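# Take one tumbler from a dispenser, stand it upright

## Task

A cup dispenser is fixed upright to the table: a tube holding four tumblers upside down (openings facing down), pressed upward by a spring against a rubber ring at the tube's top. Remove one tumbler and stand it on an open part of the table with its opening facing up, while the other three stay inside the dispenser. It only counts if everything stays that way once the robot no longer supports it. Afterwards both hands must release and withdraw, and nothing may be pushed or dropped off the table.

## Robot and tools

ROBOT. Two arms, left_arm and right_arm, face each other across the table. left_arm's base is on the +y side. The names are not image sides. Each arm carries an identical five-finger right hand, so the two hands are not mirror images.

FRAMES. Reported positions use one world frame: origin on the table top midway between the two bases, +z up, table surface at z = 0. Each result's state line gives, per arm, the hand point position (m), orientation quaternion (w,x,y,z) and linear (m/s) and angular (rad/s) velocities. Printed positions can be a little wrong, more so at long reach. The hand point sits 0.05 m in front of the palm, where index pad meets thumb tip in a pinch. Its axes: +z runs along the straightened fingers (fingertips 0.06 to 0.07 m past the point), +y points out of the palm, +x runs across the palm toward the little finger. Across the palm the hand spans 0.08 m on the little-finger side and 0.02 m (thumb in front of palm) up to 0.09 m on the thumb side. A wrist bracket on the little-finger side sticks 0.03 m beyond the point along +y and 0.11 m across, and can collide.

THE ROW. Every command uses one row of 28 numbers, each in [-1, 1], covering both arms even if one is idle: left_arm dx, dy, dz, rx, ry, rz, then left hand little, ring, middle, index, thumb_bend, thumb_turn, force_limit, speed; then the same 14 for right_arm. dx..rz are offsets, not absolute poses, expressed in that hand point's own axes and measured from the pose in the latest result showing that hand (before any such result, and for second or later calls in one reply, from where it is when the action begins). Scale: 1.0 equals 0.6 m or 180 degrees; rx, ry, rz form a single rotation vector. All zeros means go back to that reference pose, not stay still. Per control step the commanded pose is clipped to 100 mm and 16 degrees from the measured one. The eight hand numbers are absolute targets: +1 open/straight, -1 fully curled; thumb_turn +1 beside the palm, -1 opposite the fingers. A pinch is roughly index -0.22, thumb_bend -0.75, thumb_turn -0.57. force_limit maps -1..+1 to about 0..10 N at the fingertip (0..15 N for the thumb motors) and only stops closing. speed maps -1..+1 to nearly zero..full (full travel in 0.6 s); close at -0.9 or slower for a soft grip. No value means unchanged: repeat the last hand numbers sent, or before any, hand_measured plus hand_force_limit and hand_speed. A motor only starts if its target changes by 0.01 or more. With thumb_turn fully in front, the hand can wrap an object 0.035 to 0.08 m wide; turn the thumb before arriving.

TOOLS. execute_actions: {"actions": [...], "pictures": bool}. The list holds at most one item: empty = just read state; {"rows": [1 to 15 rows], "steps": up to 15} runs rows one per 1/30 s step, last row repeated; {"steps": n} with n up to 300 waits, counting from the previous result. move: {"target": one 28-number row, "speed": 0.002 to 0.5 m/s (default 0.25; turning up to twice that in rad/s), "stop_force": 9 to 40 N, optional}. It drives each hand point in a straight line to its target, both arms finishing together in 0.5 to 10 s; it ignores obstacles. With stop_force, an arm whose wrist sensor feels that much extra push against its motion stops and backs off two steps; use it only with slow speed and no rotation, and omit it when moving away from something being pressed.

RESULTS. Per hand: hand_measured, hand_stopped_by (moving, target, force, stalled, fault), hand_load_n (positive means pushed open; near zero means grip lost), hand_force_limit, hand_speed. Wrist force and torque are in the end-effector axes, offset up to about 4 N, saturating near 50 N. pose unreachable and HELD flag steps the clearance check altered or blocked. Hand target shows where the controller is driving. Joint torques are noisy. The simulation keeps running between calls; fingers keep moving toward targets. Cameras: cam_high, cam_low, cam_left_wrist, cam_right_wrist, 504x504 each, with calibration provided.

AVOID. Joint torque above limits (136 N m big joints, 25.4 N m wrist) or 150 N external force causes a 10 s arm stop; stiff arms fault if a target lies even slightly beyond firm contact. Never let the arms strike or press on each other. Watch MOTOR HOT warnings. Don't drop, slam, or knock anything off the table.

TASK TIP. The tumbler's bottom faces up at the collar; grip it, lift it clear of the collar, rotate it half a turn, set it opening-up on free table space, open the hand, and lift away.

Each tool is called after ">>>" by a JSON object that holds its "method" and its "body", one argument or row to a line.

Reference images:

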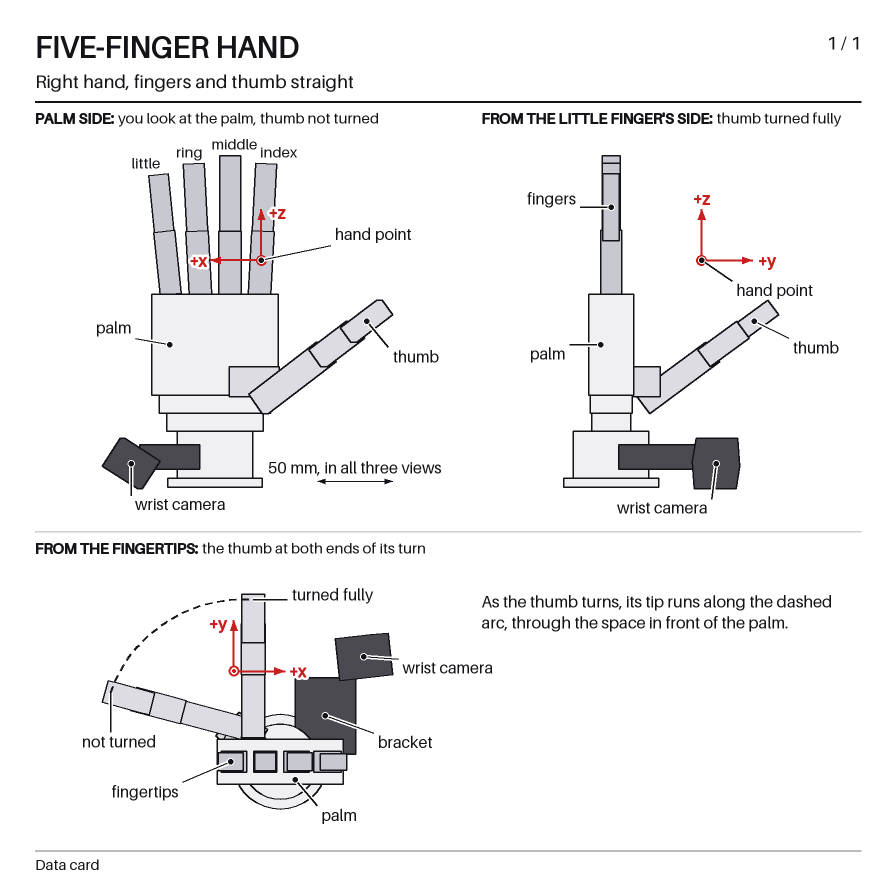

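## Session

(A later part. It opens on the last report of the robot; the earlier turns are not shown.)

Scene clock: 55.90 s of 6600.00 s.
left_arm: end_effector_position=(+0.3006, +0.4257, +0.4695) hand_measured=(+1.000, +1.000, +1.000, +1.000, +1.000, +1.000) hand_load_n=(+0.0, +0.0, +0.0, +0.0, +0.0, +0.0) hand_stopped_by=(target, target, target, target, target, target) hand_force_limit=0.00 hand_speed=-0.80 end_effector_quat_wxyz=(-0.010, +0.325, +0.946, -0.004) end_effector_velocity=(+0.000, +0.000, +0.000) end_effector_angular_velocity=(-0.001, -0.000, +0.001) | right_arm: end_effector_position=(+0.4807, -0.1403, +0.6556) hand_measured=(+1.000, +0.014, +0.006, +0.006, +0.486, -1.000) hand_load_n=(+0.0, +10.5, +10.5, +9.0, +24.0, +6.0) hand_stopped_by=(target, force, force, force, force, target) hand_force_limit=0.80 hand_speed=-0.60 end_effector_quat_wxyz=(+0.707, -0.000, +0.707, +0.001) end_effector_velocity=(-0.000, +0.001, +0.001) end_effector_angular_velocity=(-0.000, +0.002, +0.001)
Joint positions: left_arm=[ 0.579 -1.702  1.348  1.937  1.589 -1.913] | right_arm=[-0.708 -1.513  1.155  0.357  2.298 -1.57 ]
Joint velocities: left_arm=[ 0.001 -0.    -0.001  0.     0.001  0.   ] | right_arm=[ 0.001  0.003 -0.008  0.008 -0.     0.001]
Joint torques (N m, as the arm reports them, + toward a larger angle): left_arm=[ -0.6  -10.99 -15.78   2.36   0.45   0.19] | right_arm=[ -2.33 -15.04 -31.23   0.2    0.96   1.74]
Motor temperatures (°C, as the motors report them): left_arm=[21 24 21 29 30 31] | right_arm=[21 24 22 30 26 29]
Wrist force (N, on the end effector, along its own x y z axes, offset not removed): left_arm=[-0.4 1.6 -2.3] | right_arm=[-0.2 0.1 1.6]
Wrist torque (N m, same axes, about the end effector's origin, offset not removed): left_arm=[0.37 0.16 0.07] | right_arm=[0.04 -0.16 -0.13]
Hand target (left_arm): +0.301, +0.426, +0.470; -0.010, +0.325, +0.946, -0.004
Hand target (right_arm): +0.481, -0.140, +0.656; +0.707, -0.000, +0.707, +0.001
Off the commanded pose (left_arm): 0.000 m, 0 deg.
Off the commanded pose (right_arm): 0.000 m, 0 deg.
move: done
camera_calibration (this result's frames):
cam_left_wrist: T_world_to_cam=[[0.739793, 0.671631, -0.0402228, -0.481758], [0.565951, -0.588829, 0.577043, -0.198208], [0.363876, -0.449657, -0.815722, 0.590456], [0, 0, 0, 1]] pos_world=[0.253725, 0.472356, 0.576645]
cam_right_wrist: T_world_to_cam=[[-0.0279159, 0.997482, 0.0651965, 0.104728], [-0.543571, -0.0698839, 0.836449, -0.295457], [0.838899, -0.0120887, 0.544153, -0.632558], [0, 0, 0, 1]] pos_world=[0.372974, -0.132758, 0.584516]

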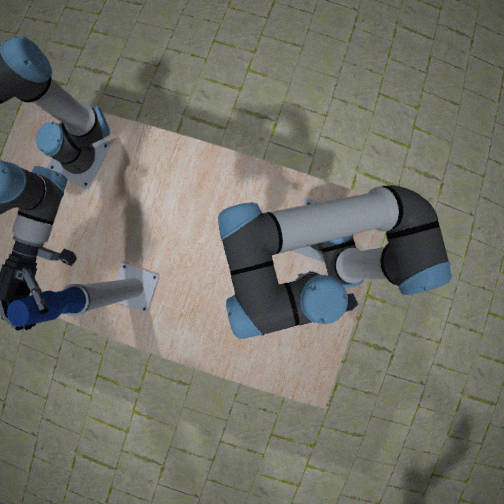

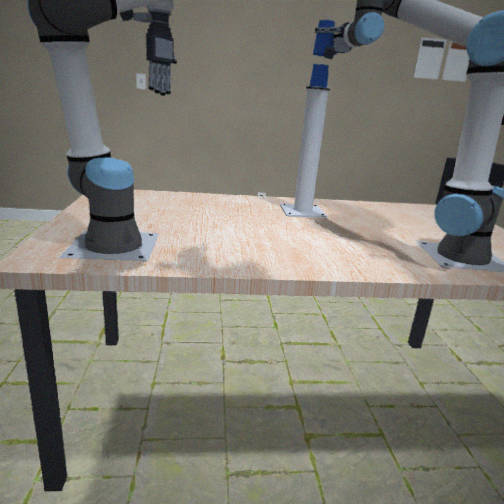

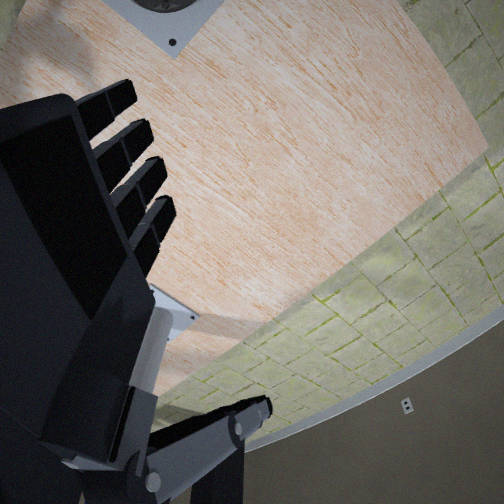

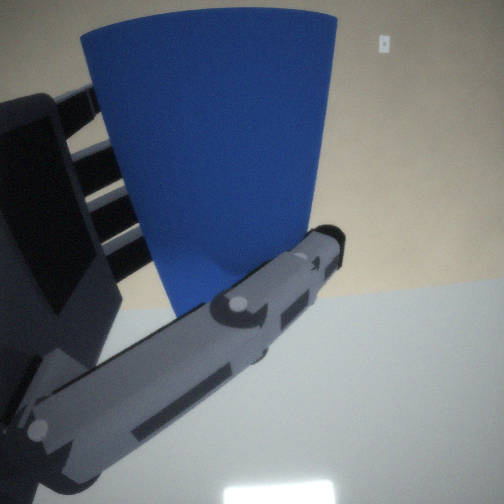

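>>> {"method": "move", "body": {
  "target": [0,0,0,0,0,0,1,1,1,1,1,1,0,-0.8,0.03,0.3,-0.38,-0.25,0,0,1,-1,-1,-1,-1,-1,0.8,-0.6]
}}

>>> {"method": "move", "body": {
  "target": [0,0,0,0,0,0,1,1,1,1,1,1,0,-0.8,0.85,0,0,0,0,0.99,1,-1,-1,-1,-1,-1,0.8,-0.6],
  "speed": 0.4
}}

Scene clock: 63.07 s of 6600.00 s.
left_arm: end_effector_position=(+0.3006, +0.4257, +0.4695) hand_measured=(+1.000, +1.000, +1.000, +1.000, +1.000, +1.000) hand_load_n=(+0.0, +0.0, +0.0, +0.0, +0.0, +0.0) hand_stopped_by=(target, target, target, target, target, target) hand_force_limit=0.00 hand_speed=-0.80 end_effector_quat_wxyz=(-0.010, +0.325, +0.946, -0.004) end_effector_velocity=(-0.000, +0.000, +0.000) end_effector_angular_velocity=(+0.001, +0.000, +0.000) | right_arm: end_effector_position=(+0.2523, +0.0393, +0.6377) hand_measured=(+1.000, +0.014, +0.006, +0.006, +0.486, -1.000) hand_load_n=(+0.0, +10.5, +10.5, +9.0, +24.0, +6.0) hand_stopped_by=(target, force, force, force, force, target) hand_force_limit=0.80 hand_speed=-0.60 end_effector_quat_wxyz=(+0.653, -0.271, +0.653, +0.272) end_effector_velocity=(-0.001, +0.001, -0.000) end_effector_angular_velocity=(-0.000, +0.000, +0.005)
Joint positions: left_arm=[ 0.579 -1.702  1.348  1.937  1.589 -1.913] | right_arm=[-0.449 -1.584  1.276  0.307  1.773 -1.57 ]
Joint velocities: left_arm=[ 0.     0.    -0.     0.001 -0.    -0.   ] | right_arm=[ 0.001  0.001 -0.001 -0.001 -0.003  0.   ]
Joint torques (N m, as the arm reports them, + toward a larger angle): left_arm=[ -0.49 -10.29 -15.64   2.39   0.45   0.23] | right_arm=[ 12.59 -11.79 -32.92  -3.05  -2.69  -2.14]
Motor temperatures (°C, as the motors report them): left_arm=[21 24 21 29 30 31] | right_arm=[21 24 22 30 26 29]
Wrist force (N, on the end effector, along its own x y z axes, offset not removed): left_arm=[1.2 1.3 0.3] | right_arm=[-1.1 -0.2 -0.8]
Wrist torque (N m, same axes, about the end effector's origin, offset not removed): left_arm=[0.30 -0.23 0.06] | right_arm=[0.03 0.11 -0.23]
Hand target (left_arm): +0.301, +0.426, +0.470; -0.010, +0.325, +0.946, -0.004
Hand target (right_arm): +0.252, +0.039, +0.638; +0.653, -0.271, +0.653, +0.272
Off the commanded pose (left_arm): 0.000 m, 0 deg.
Off the commanded pose (right_arm): 0.000 m, 0 deg.
After step 90, 2.03 s passed at rest.
move: done
camera_calibration (this result's frames):
cam_left_wrist: T_world_to_cam=[[0.739793, 0.671632, -0.0402229, -0.481758], [0.565951, -0.588829, 0.577043, -0.198208], [0.363876, -0.449657, -0.815722, 0.590456], [0, 0, 0, 1]] pos_world=[0.253725, 0.472356, 0.576645]
cam_right_wrist: T_world_to_cam=[[-0.724833, 0.685863, 0.0648732, 0.108681], [-0.335423, -0.433589, 0.836356, -0.430199], [0.601754, 0.584459, 0.544335, -0.392836], [0, 0, 0, 1]] pos_world=[0.170867, -0.0314737, 0.566583]

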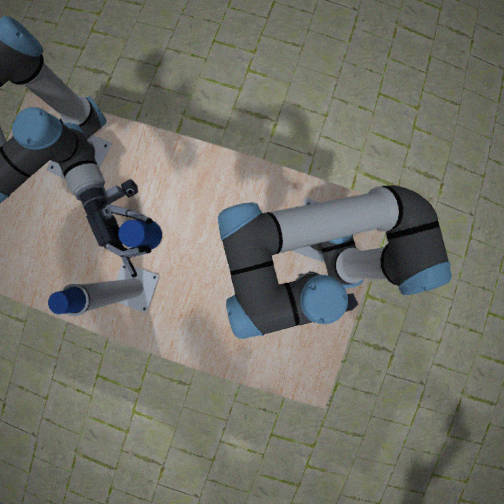

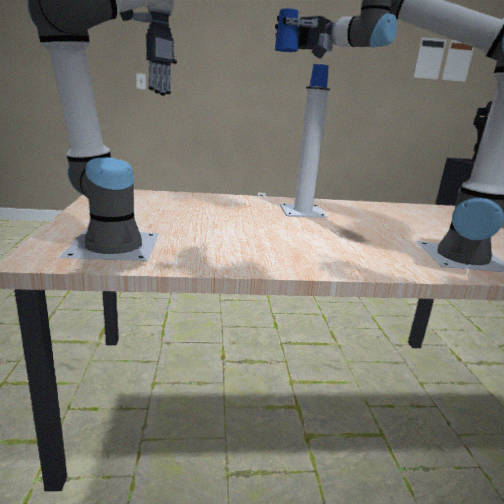

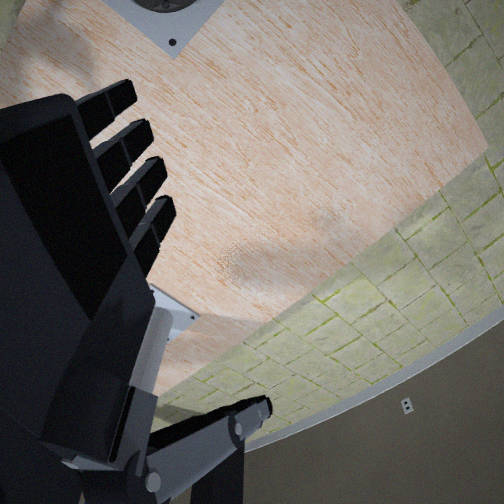

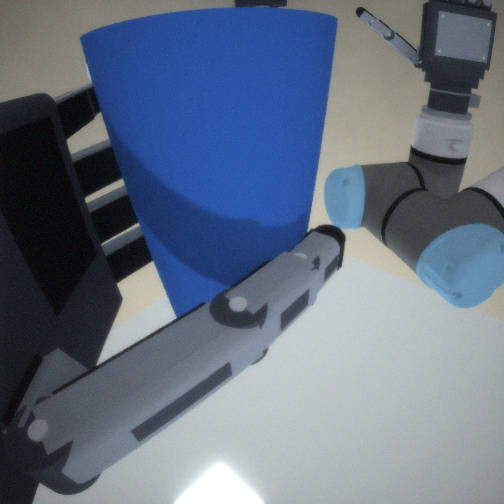

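Scene clock: 67.53 s of 6600.00 s.
left_arm: end_effector_position=(+0.3006, +0.4257, +0.4695) hand_measured=(+1.000, +1.000, +1.000, +1.000, +1.000, +1.000) hand_load_n=(+0.0, +0.0, +0.0, +0.0, +0.0, +0.0) hand_stopped_by=(target, target, target, target, target, target) hand_force_limit=0.00 hand_speed=-0.80 end_effector_quat_wxyz=(-0.010, +0.325, +0.946, -0.004) end_effector_velocity=(-0.000, -0.000, -0.000) end_effector_angular_velocity=(+0.001, +0.001, -0.001) | right_arm: end_effector_position=(+0.2520, +0.0394, +0.1273) hand_measured=(+1.000, +0.014, +0.006, +0.006, +0.486, -1.000) hand_load_n=(+0.0, +10.0, +10.5, +9.5, +23.5, +6.5) hand_stopped_by=(target, force, force, force, force, target) hand_force_limit=0.80 hand_speed=-0.60 end_effector_quat_wxyz=(-0.261, +0.649, +0.281, +0.657) end_effector_velocity=(-0.000, +0.000, -0.001) end_effector_angular_velocity=(+0.007, +0.006, +0.001)
Joint positions: left_arm=[ 0.579 -1.702  1.348  1.937  1.589 -1.913] | right_arm=[-0.167 -1.125  1.958 -0.833  2.054  1.54 ]
Joint velocities: left_arm=[-0.001  0.     0.001 -0.     0.    -0.   ] | right_arm=[-0.     0.001  0.001 -0.004 -0.001  0.009]
Joint torques (N m, as the arm reports them, + toward a larger angle): left_arm=[ -1.07 -10.43 -15.72   2.32   0.28   0.13] | right_arm=[-13.49 -25.28  -1.97  -2.58  -2.38   1.91]
Motor temperatures (°C, as the motors report them): left_arm=[21 24 21 29 30 31] | right_arm=[21 24 22 30 26 29]
Wrist force (N, on the end effector, along its own x y z axes, offset not removed): left_arm=[-0.1 2.0 0.1] | right_arm=[-1.1 -0.1 -0.1]
Wrist torque (N m, same axes, about the end effector's origin, offset not removed): left_arm=[0.41 -0.10 0.01] | right_arm=[-0.04 0.02 -0.14]
Hand target (left_arm): +0.301, +0.426, +0.470; -0.010, +0.325, +0.946, -0.004
Hand target (right_arm): +0.252, +0.039, +0.127; -0.261, +0.649, +0.281, +0.657
Off the commanded pose (left_arm): 0.000 m, 0 deg.
Off the commanded pose (right_arm): 0.001 m, 0 deg.
move: done
camera_calibration (this result's frames):
cam_left_wrist: T_world_to_cam=[[0.739793, 0.671632, -0.0402228, -0.481759], [0.565951, -0.588829, 0.577043, -0.198208], [0.363876, -0.449657, -0.815722, 0.590456], [0, 0, 0, 1]] pos_world=[0.253725, 0.472356, 0.576645]
cam_right_wrist: T_world_to_cam=[[0.688951, -0.724058, -0.0329606, -0.146763], [-0.412837, -0.354631, -0.838929, 0.226239], [0.595745, 0.591589, -0.543242, 0.0248106], [0, 0, 0, 1]] pos_world=[0.179732, -0.0407113, 0.198439]

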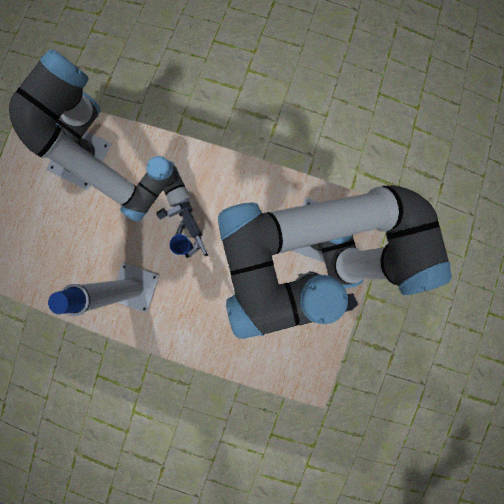

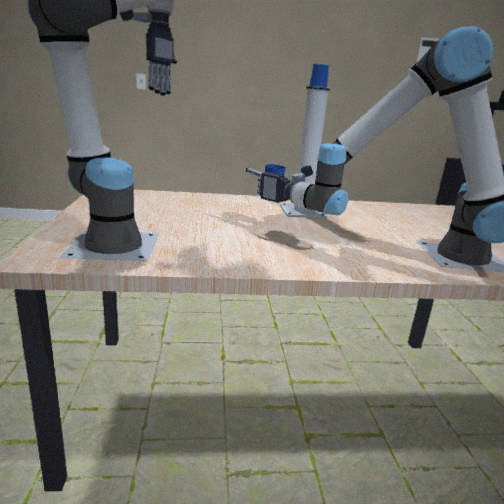

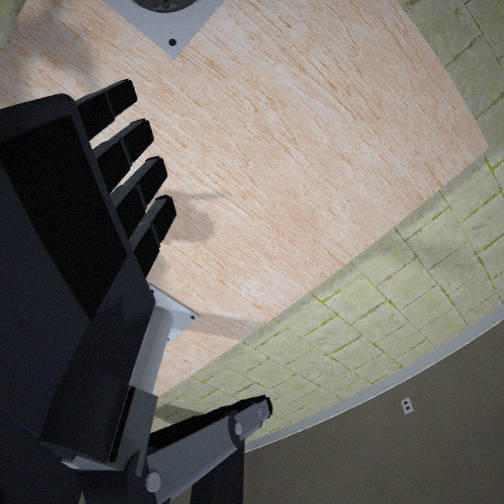

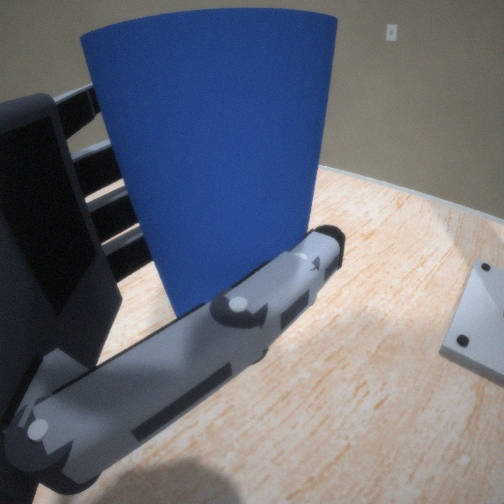

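>>> {"method": "move", "body": {
  "target": [0,0,0,0,0,0,1,1,1,1,1,1,0,-0.8,-0.15,0,0,0,-0.015,0.01,1,-1,-1,-1,-1,-1,0.8,-0.6],
  "speed": 0.12
}}

>>> {"method": "move", "body": {
  "target": [0,0,0,0,0,0,1,1,1,1,1,1,0,-0.8,-0.04,0,0,0,0,0,1,-1,-1,-1,-1,-1,0.8,-0.6],
  "speed": 0.007,
  "stop_force": 9
}}

>>> {"method": "zoom_image", "body": {
  "camera": "cam_low",
  "region": [230, 160, 370, 270]
}}

Scene clock: 72.63 s of 6600.00 s.
left_arm: end_effector_position=(+0.3006, +0.4257, +0.4695) hand_measured=(+1.000, +1.000, +1.000, +1.000, +1.000, +1.000) hand_load_n=(+0.0, +0.0, +0.0, +0.0, +0.0, +0.0) hand_stopped_by=(target, target, target, target, target, target) hand_force_limit=0.00 hand_speed=-0.80 end_effector_quat_wxyz=(-0.010, +0.325, +0.946, -0.004) end_effector_velocity=(-0.000, -0.000, -0.000) end_effector_angular_velocity=(+0.001, +0.001, -0.001) | right_arm: end_effector_position=(+0.2540, +0.0372, +0.0374) hand_measured=(+1.000, +0.014, +0.006, +0.006, +0.486, -1.000) hand_load_n=(+0.0, +10.0, +10.5, +9.5, +23.5, +6.5) hand_stopped_by=(target, force, force, force, force, target) hand_force_limit=0.80 hand_speed=-0.60 end_effector_quat_wxyz=(-0.265, +0.668, +0.277, +0.638) end_effector_velocity=(+0.000, +0.000, -0.002) end_effector_angular_velocity=(-0.001, +0.001, +0.000)
Joint positions: left_arm=[ 0.579 -1.702  1.348  1.937  1.589 -1.913] | right_arm=[-0.176 -0.964  1.974 -0.958  2.046  1.595]
Joint velocities: left_arm=[-0.001 -0.     0.001  0.     0.     0.   ] | right_arm=[-0.001  0.004 -0.001 -0.002 -0.001  0.001]
Joint torques (N m, as the arm reports them, + toward a larger angle): left_arm=[ -0.14 -10.47 -15.98   2.43   0.29   0.19] | right_arm=[-14.15 -29.05 -23.24  -2.57  -2.45   1.57]
Motor temperatures (°C, as the motors report them): left_arm=[21 24 21 29 30 31] | right_arm=[21 24 22 30 26 29]
Wrist force (N, on the end effector, along its own x y z axes, offset not removed): left_arm=[-0.4 0.8 -1.9] | right_arm=[-0.6 0.3 -0.6]
Wrist torque (N m, same axes, about the end effector's origin, offset not removed): left_arm=[0.25 0.13 0.20] | right_arm=[0.19 -0.07 -0.10]
Hand target (left_arm): +0.301, +0.426, +0.470; -0.010, +0.325, +0.946, -0.004
Hand target (right_arm): +0.254, +0.037, +0.037; -0.265, +0.668, +0.277, +0.638
Off the commanded pose (left_arm): 0.000 m, 0 deg.
Off the commanded pose (right_arm): 0.000 m, 0 deg.
After step 90, 0.90 s passed at rest.
move: done
camera_calibration (this result's frames):
cam_left_wrist: T_world_to_cam=[[0.739793, 0.671631, -0.0402231, -0.481758], [0.565951, -0.588829, 0.577043, -0.198208], [0.363876, -0.449657, -0.815722, 0.590456], [0, 0, 0, 1]] pos_world=[0.253725, 0.472356, 0.576645]
cam_right_wrist: T_world_to_cam=[[0.685224, -0.725612, -0.0628876, -0.150559], [-0.459126, -0.36331, -0.810685, 0.161872], [0.565395, 0.584374, -0.582096, -0.0145078], [0, 0, 0, 1]] pos_world=[0.185689, -0.0419599, 0.113314]

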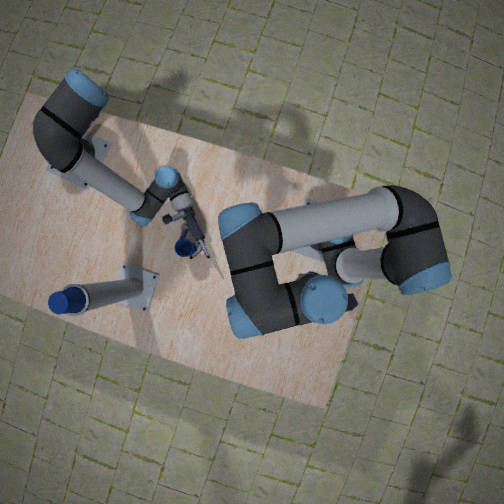

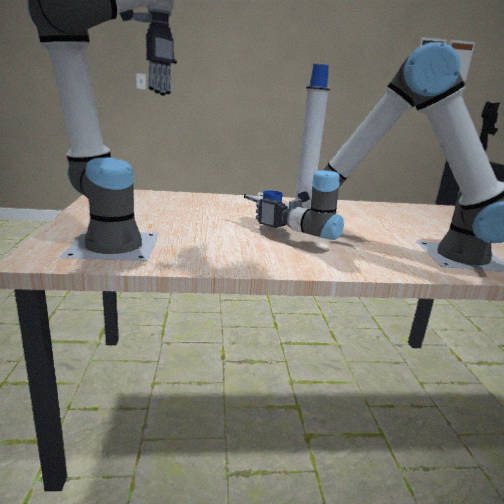

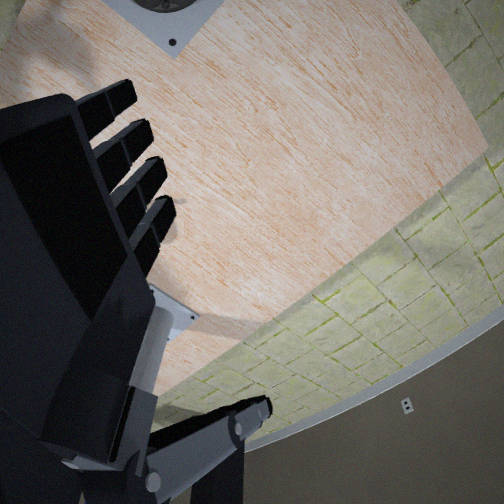

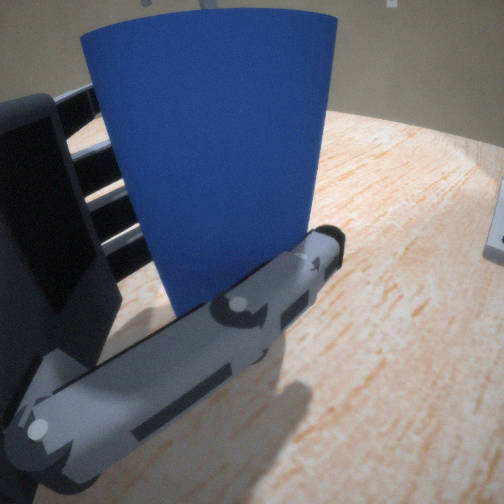

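Scene clock: 75.73 s of 6600.00 s.
left_arm: end_effector_position=(+0.3006, +0.4257, +0.4695) hand_measured=(+1.000, +1.000, +1.000, +1.000, +1.000, +1.000) hand_load_n=(+0.0, +0.0, +0.0, +0.0, +0.0, +0.0) hand_stopped_by=(target, target, target, target, target, target) hand_force_limit=0.00 hand_speed=-0.80 end_effector_quat_wxyz=(-0.010, +0.325, +0.946, -0.004) end_effector_velocity=(+0.000, -0.001, +0.000) end_effector_angular_velocity=(-0.002, -0.001, -0.001) | right_arm: end_effector_position=(+0.2534, +0.0366, +0.0183) hand_measured=(+1.000, +0.014, +0.006, +0.006, +0.486, -1.000) hand_load_n=(+0.0, +12.5, +11.0, +7.5, +24.0, +1.0) hand_stopped_by=(target, force, force, force, force, target) hand_force_limit=0.80 hand_speed=-0.60 end_effector_quat_wxyz=(-0.265, +0.668, +0.277, +0.638) end_effector_velocity=(+0.001, -0.000, +0.002) end_effector_angular_velocity=(-0.001, +0.001, -0.001)
Joint positions: left_arm=[ 0.579 -1.702  1.348  1.937  1.589 -1.913] | right_arm=[-0.175 -0.923  1.977 -1.002  2.047  1.595]
Joint velocities: left_arm=[-0.001  0.001 -0.001 -0.001  0.    -0.001] | right_arm=[-0.001 -0.006 -0.001  0.007  0.     0.001]
Joint torques (N m, as the arm reports them, + toward a larger angle): left_arm=[ -0.91 -11.07 -15.6    2.28   0.32   0.24] | right_arm=[  7.7  -43.29   6.71   2.33   2.13   1.78]
Motor temperatures (°C, as the motors report them): left_arm=[21 24 21 29 30 31] | right_arm=[21 24 22 30 26 29]
Wrist force (N, on the end effector, along its own x y z axes, offset not removed): left_arm=[0.6 2.9 -2.5] | right_arm=[11.8 -1.4 -0.8]
Wrist torque (N m, same axes, about the end effector's origin, offset not removed): left_arm=[0.72 0.01 0.06] | right_arm=[0.07 -0.25 -0.42]
Hand target (left_arm): +0.301, +0.426, +0.470; -0.010, +0.325, +0.946, -0.004
Hand target (right_arm): +0.253, +0.037, +0.019; -0.265, +0.668, +0.277, +0.638
Off the commanded pose (left_arm): 0.000 m, 0 deg.
Off the commanded pose (right_arm): 0.005 m, 0 deg.
move: contact (right_arm)
camera_calibration (this result's frames):
cam_left_wrist: T_world_to_cam=[[0.739793, 0.671631, -0.040223, -0.481758], [0.565951, -0.588829, 0.577044, -0.198208], [0.363876, -0.449657, -0.815722, 0.590456], [0, 0, 0, 1]] pos_world=[0.253725, 0.472356, 0.576645]
cam_right_wrist: T_world_to_cam=[[0.685258, -0.725576, -0.062931, -0.151776], [-0.459097, -0.363271, -0.810718, 0.145859], [0.565377, 0.584443, -0.582045, -0.0248907], [0, 0, 0, 1]] pos_world=[0.185042, -0.0425911, 0.0942119]

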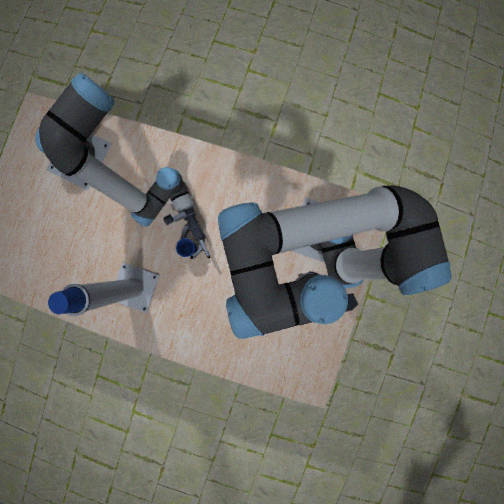

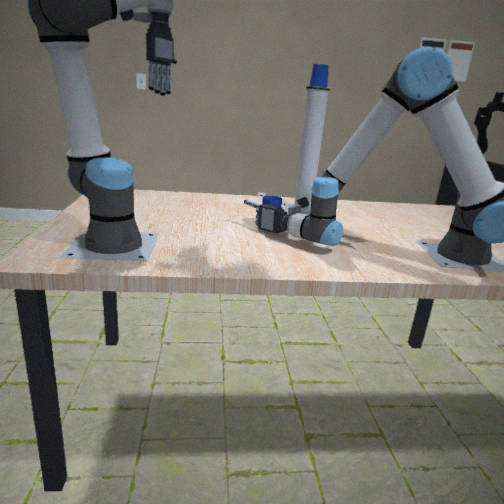

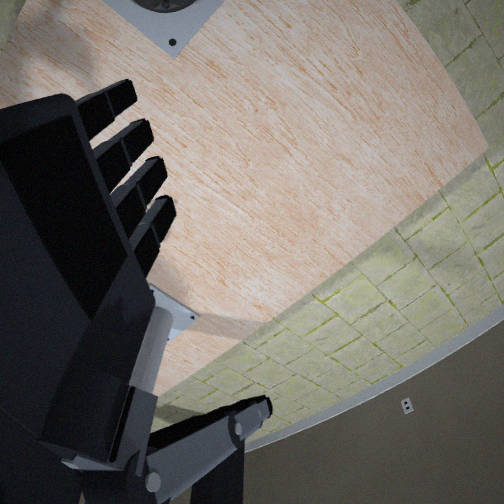

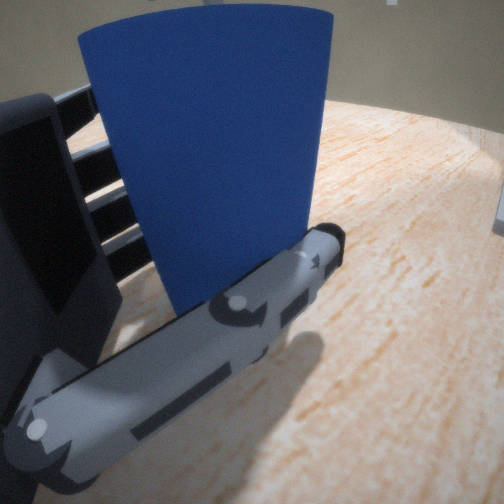

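Region (230, 160, 370, 270) of cam_low's 504x504 image, scaled by 3.600, with more detail than that image has; it fills the top 396 rows of this view, and the rest is white.

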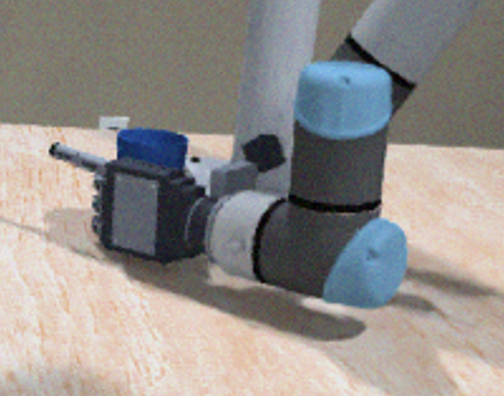

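>>> {"method": "move", "body": {
  "target": [0,0,0,0,0,0,1,1,1,1,1,1,0,-0.8,0.001,0,0,0,0,0,1,1,1,1,1,-1,0.8,-0.6],
  "speed": 0.01
}}

>>> {"method": "move", "body": {
  "target": [0,0,0,0,0,0,1,1,1,1,1,1,0,-0.8,0.02,-0.04,-0.08,0,0,0,1,1,1,1,1,-1,0.8,-0.6],
  "speed": 0.08
}}

Scene clock: 80.33 s of 6600.00 s.
left_arm: end_effector_position=(+0.3006, +0.4257, +0.4695) hand_measured=(+1.000, +1.000, +1.000, +1.000, +1.000, +1.000) hand_load_n=(+0.0, +0.0, +0.0, +0.0, +0.0, +0.0) hand_stopped_by=(target, target, target, target, target, target) hand_force_limit=0.00 hand_speed=-0.80 end_effector_quat_wxyz=(-0.010, +0.325, +0.946, -0.004) end_effector_velocity=(+0.000, +0.000, +0.000) end_effector_angular_velocity=(+0.000, -0.000, +0.001) | right_arm: end_effector_position=(+0.2534, +0.0366, +0.0189) hand_measured=(+1.000, +1.000, +1.000, +1.000, +1.000, -1.000) hand_load_n=(+0.0, +0.0, +0.0, +0.0, +0.0, +0.0) hand_stopped_by=(target, target, target, target, target, target) hand_force_limit=0.80 hand_speed=-0.60 end_effector_quat_wxyz=(-0.265, +0.668, +0.277, +0.638) end_effector_velocity=(-0.001, +0.000, -0.000) end_effector_angular_velocity=(-0.002, +0.001, +0.001)
Joint positions: left_arm=[ 0.579 -1.702  1.348  1.937  1.589 -1.913] | right_arm=[-0.175 -0.924  1.977 -1.     2.046  1.595]
Joint velocities: left_arm=[ 0.001  0.    -0.    -0.    -0.     0.   ] | right_arm=[ 0.001 -0.    -0.     0.003  0.    -0.   ]
Joint torques (N m, as the arm reports them, + toward a larger angle): left_arm=[ -0.6  -11.01 -15.8    2.34   0.4    0.28] | right_arm=[ -2.48 -51.34 -22.91   0.21  -0.56   0.33]
Motor temperatures (°C, as the motors report them): left_arm=[21 24 21 29 30 31] | right_arm=[21 24 22 30 26 29]
Wrist force (N, on the end effector, along its own x y z axes, offset not removed): left_arm=[-1.8 1.7 -0.5] | right_arm=[0.4 0.1 0.9]
Wrist torque (N m, same axes, about the end effector's origin, offset not removed): left_arm=[0.44 0.33 -0.16] | right_arm=[0.05 -0.19 -0.01]
Hand target (left_arm): +0.301, +0.426, +0.470; -0.010, +0.325, +0.946, -0.004
Hand target (right_arm): +0.253, +0.037, +0.019; -0.265, +0.668, +0.277, +0.638
Off the commanded pose (left_arm): 0.000 m, 0 deg.
Off the commanded pose (right_arm): 0.000 m, 0 deg.
move: done
camera_calibration (this result's frames):
cam_left_wrist: T_world_to_cam=[[0.739793, 0.671632, -0.0402229, -0.481758], [0.565951, -0.588829, 0.577043, -0.198208], [0.363876, -0.449657, -0.815722, 0.590456], [0, 0, 0, 1]] pos_world=[0.253725, 0.472356, 0.576645]
cam_right_wrist: T_world_to_cam=[[0.685258, -0.725576, -0.0629342, -0.151745], [-0.4591, -0.363269, -0.810718, 0.146369], [0.565375, 0.584444, -0.582045, -0.0245719], [0, 0, 0, 1]] pos_world=[0.185075, -0.0425705, 0.0948117]

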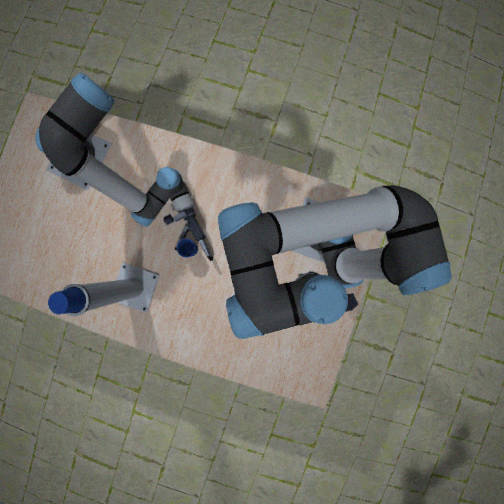

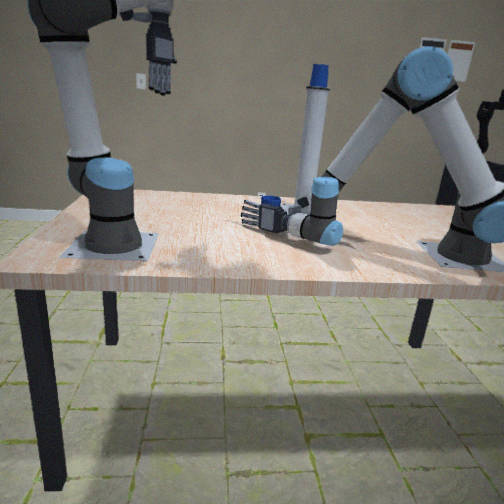

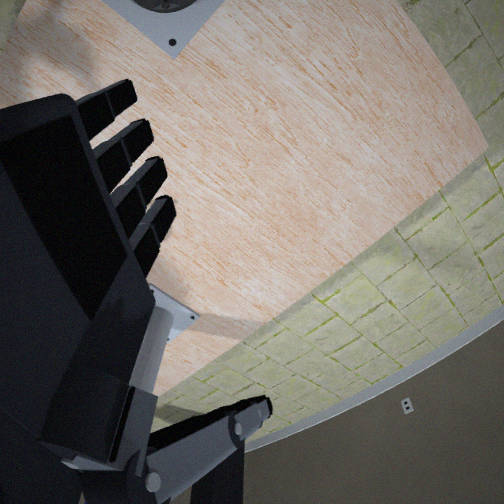

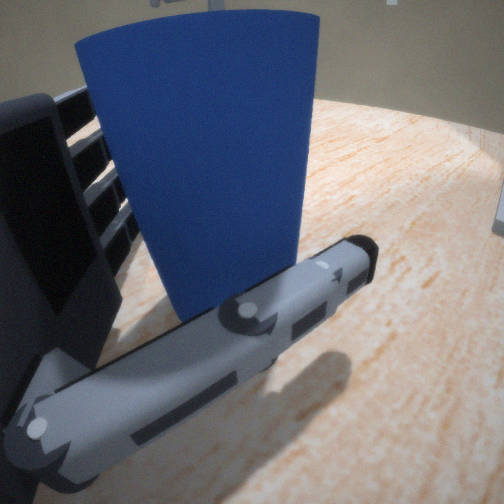

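Scene clock: 81.47 s of 6600.00 s.
left_arm: end_effector_position=(+0.3006, +0.4257, +0.4695) hand_measured=(+1.000, +1.000, +1.000, +1.000, +1.000, +1.000) hand_load_n=(+0.0, +0.0, +0.0, +0.0, +0.0, +0.0) hand_stopped_by=(target, target, target, target, target, target) hand_force_limit=0.00 hand_speed=-0.80 end_effector_quat_wxyz=(-0.010, +0.325, +0.946, -0.004) end_effector_velocity=(+0.000, -0.000, +0.000) end_effector_angular_velocity=(-0.001, -0.001, -0.000) | right_arm: end_effector_position=(+0.2030, +0.0201, +0.0331) hand_measured=(+1.000, +1.000, +1.000, +1.000, +1.000, -1.000) hand_load_n=(+0.0, +0.0, +0.0, +0.0, +0.0, +0.0) hand_stopped_by=(target, target, target, target, target, target) hand_force_limit=0.80 hand_speed=-0.60 end_effector_quat_wxyz=(-0.265, +0.668, +0.277, +0.638) end_effector_velocity=(-0.001, -0.001, -0.000) end_effector_angular_velocity=(-0.001, +0.001, -0.000)
Joint positions: left_arm=[ 0.579 -1.702  1.348  1.937  1.589 -1.913] | right_arm=[-0.073 -0.975  2.02  -0.989  2.148  1.602]
Joint velocities: left_arm=[-0.    -0.    -0.001 -0.    -0.    -0.   ] | right_arm=[ 0.002 -0.001  0.002  0.001  0.003  0.001]
Joint torques (N m, as the arm reports them, + toward a larger angle): left_arm=[ -1.15 -10.58 -16.05   2.39   0.29   0.27] | right_arm=[ 11.86 -48.84   3.09   0.22   2.07   1.61]
Motor temperatures (°C, as the motors report them): left_arm=[21 24 21 29 30 31] | right_arm=[21 24 22 30 26 29]
Wrist force (N, on the end effector, along its own x y z axes, offset not removed): left_arm=[2.5 2.8 1.0] | right_arm=[1.1 -0.2 -0.8]
Wrist torque (N m, same axes, about the end effector's origin, offset not removed): left_arm=[0.41 -0.43 0.20] | right_arm=[0.08 -0.27 -0.04]
Hand target (left_arm): +0.301, +0.426, +0.470; -0.010, +0.325, +0.946, -0.004
Hand target (right_arm): +0.203, +0.020, +0.033; -0.265, +0.668, +0.277, +0.638
Off the commanded pose (left_arm): 0.000 m, 0 deg.
Off the commanded pose (right_arm): 0.000 m, 0 deg.
move: done
camera_calibration (this result's frames):
cam_left_wrist: T_world_to_cam=[[0.739793, 0.671632, -0.0402228, -0.481758], [0.565951, -0.588829, 0.577044, -0.198208], [0.363876, -0.449657, -0.815722, 0.590456], [0, 0, 0, 1]] pos_world=[0.253725, 0.472356, 0.576645]
cam_right_wrist: T_world_to_cam=[[0.685254, -0.725572, -0.0630219, -0.128267], [-0.459174, -0.363244, -0.810687, 0.128771], [0.56532, 0.584464, -0.582078, 0.0218429], [0, 0, 0, 1]] pos_world=[0.134676, -0.0590584, 0.109024]

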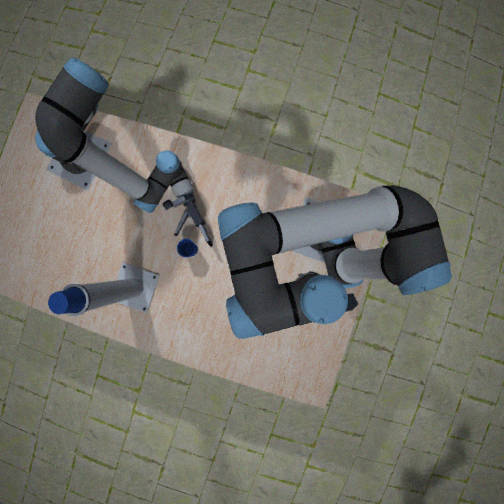

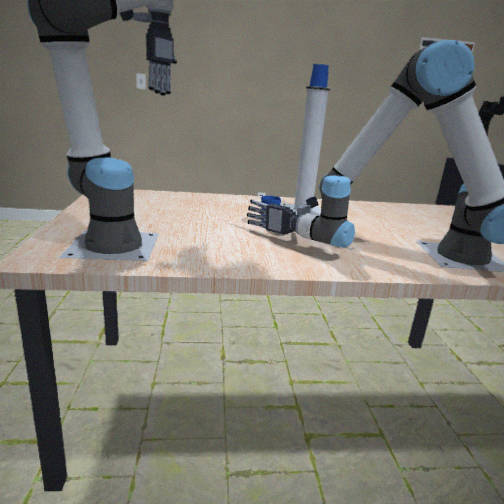

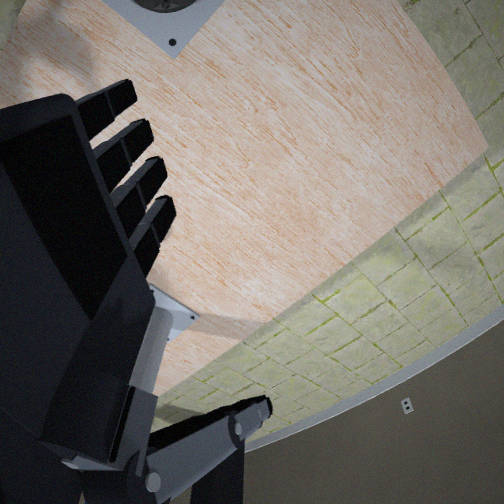

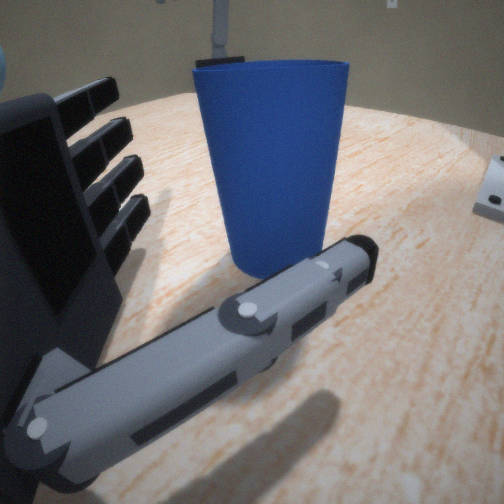

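>>> {"method": "move", "body": {
  "target": [0,0,0,0,0,0,1,1,1,1,1,1,0,-0.8,0.4,0,-0.2,0,0,0,1,1,1,1,1,-1,0.8,-0.6],
  "speed": 0.3
}}

Scene clock: 84.50 s of 6600.00 s.
left_arm: end_effector_position=(+0.3006, +0.4257, +0.4695) hand_measured=(+1.000, +1.000, +1.000, +1.000, +1.000, +1.000) hand_load_n=(+0.0, +0.0, +0.0, +0.0, +0.0, +0.0) hand_stopped_by=(target, target, target, target, target, target) hand_force_limit=0.00 hand_speed=-0.80 end_effector_quat_wxyz=(-0.010, +0.325, +0.946, -0.004) end_effector_velocity=(+0.000, -0.000, -0.000) end_effector_angular_velocity=(-0.000, +0.000, +0.000) | right_arm: end_effector_position=(+0.1456, -0.0365, +0.2192) hand_measured=(+1.000, +1.000, +1.000, +1.000, +1.000, -1.000) hand_load_n=(+0.0, +0.0, +0.0, +0.0, +0.0, +0.0) hand_stopped_by=(target, target, target, target, target, target) hand_force_limit=0.80 hand_speed=-0.60 end_effector_quat_wxyz=(-0.267, +0.664, +0.276, +0.641) end_effector_velocity=(-0.000, -0.001, -0.000) end_effector_angular_velocity=(+0.000, +0.001, -0.000)
Joint positions: left_arm=[ 0.579 -1.702  1.348  1.937  1.589 -1.913] | right_arm=[ 0.046 -1.421  2.03  -0.564  2.266  1.601]
Joint velocities: left_arm=[ 0.     0.     0.001 -0.001  0.    -0.   ] | right_arm=[ 0.001 -0.     0.002 -0.001  0.001  0.001]
Joint torques (N m, as the arm reports them, + toward a larger angle): left_arm=[ -1.35 -11.14 -15.29   2.34   0.54   0.22] | right_arm=[-14.61 -34.51  -2.51  -0.91  -2.26   1.31]
Motor temperatures (°C, as the motors report them): left_arm=[21 24 21 29 30 31] | right_arm=[21 24 22 30 26 29]
Wrist force (N, on the end effector, along its own x y z axes, offset not removed): left_arm=[1.8 0.2 -0.4] | right_arm=[1.2 1.2 -0.2]
Wrist torque (N m, same axes, about the end effector's origin, offset not removed): left_arm=[0.13 -0.24 -0.01] | right_arm=[0.23 -0.33 -0.03]
Hand target (left_arm): +0.301, +0.426, +0.470; -0.010, +0.325, +0.946, -0.004
Hand target (right_arm): +0.146, -0.037, +0.219; -0.267, +0.664, +0.276, +0.641
Off the commanded pose (left_arm): 0.000 m, 0 deg.
Off the commanded pose (right_arm): 0.066 m, 1 deg.
move: held (right_arm); limits=held; held on 10 of 37 steps (right_arm), including the last (right_arm)
pose unreachable (right arm): on one or more control steps of this call this arm could not follow its commanded pose, so it was not sent that pose on those steps. On the call's last step it was still not sent that pose. It may still have moved: this result reports where it is.
cause: the commanded pose would bring two parts of the arm too close to each other (joints 4 (wrist 1) to 6 (wrist 3) lie between them).
camera_calibration (this result's frames):
cam_left_wrist: T_world_to_cam=[[0.739793, 0.671632, -0.0402229, -0.481758], [0.565951, -0.588829, 0.577043, -0.198208], [0.363876, -0.449657, -0.815722, 0.590456], [0, 0, 0, 1]] pos_world=[0.253725, 0.472356, 0.576645]
cam_right_wrist: T_world_to_cam=[[0.687059, -0.723785, -0.0639191, -0.118348], [-0.452212, -0.357088, -0.817308, 0.233342], [0.568731, 0.590444, -0.572644, 0.193353], [0, 0, 0, 1]] pos_world=[0.0768669, -0.116499, 0.29387]

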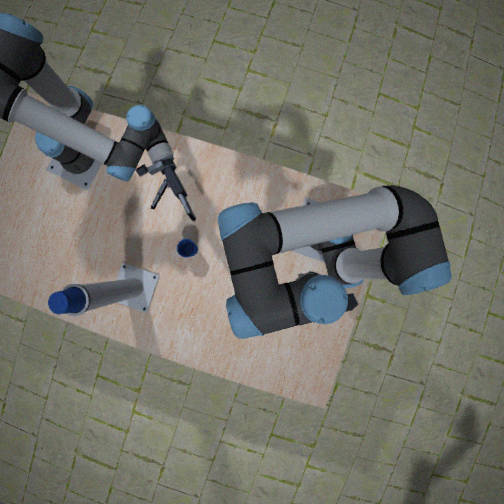

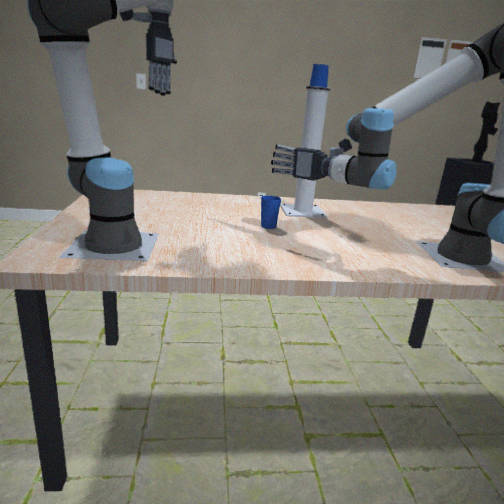

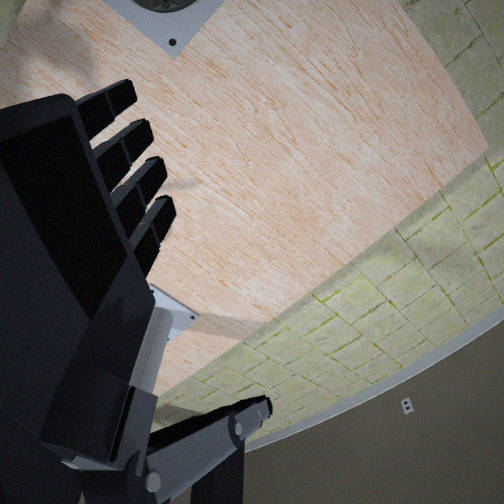

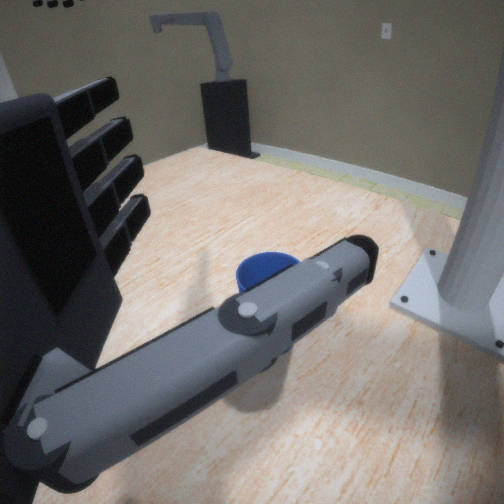

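>>> {"method": "finished_scene", "body": {
  "scene": 1
}}

The scene is finished: the task was done.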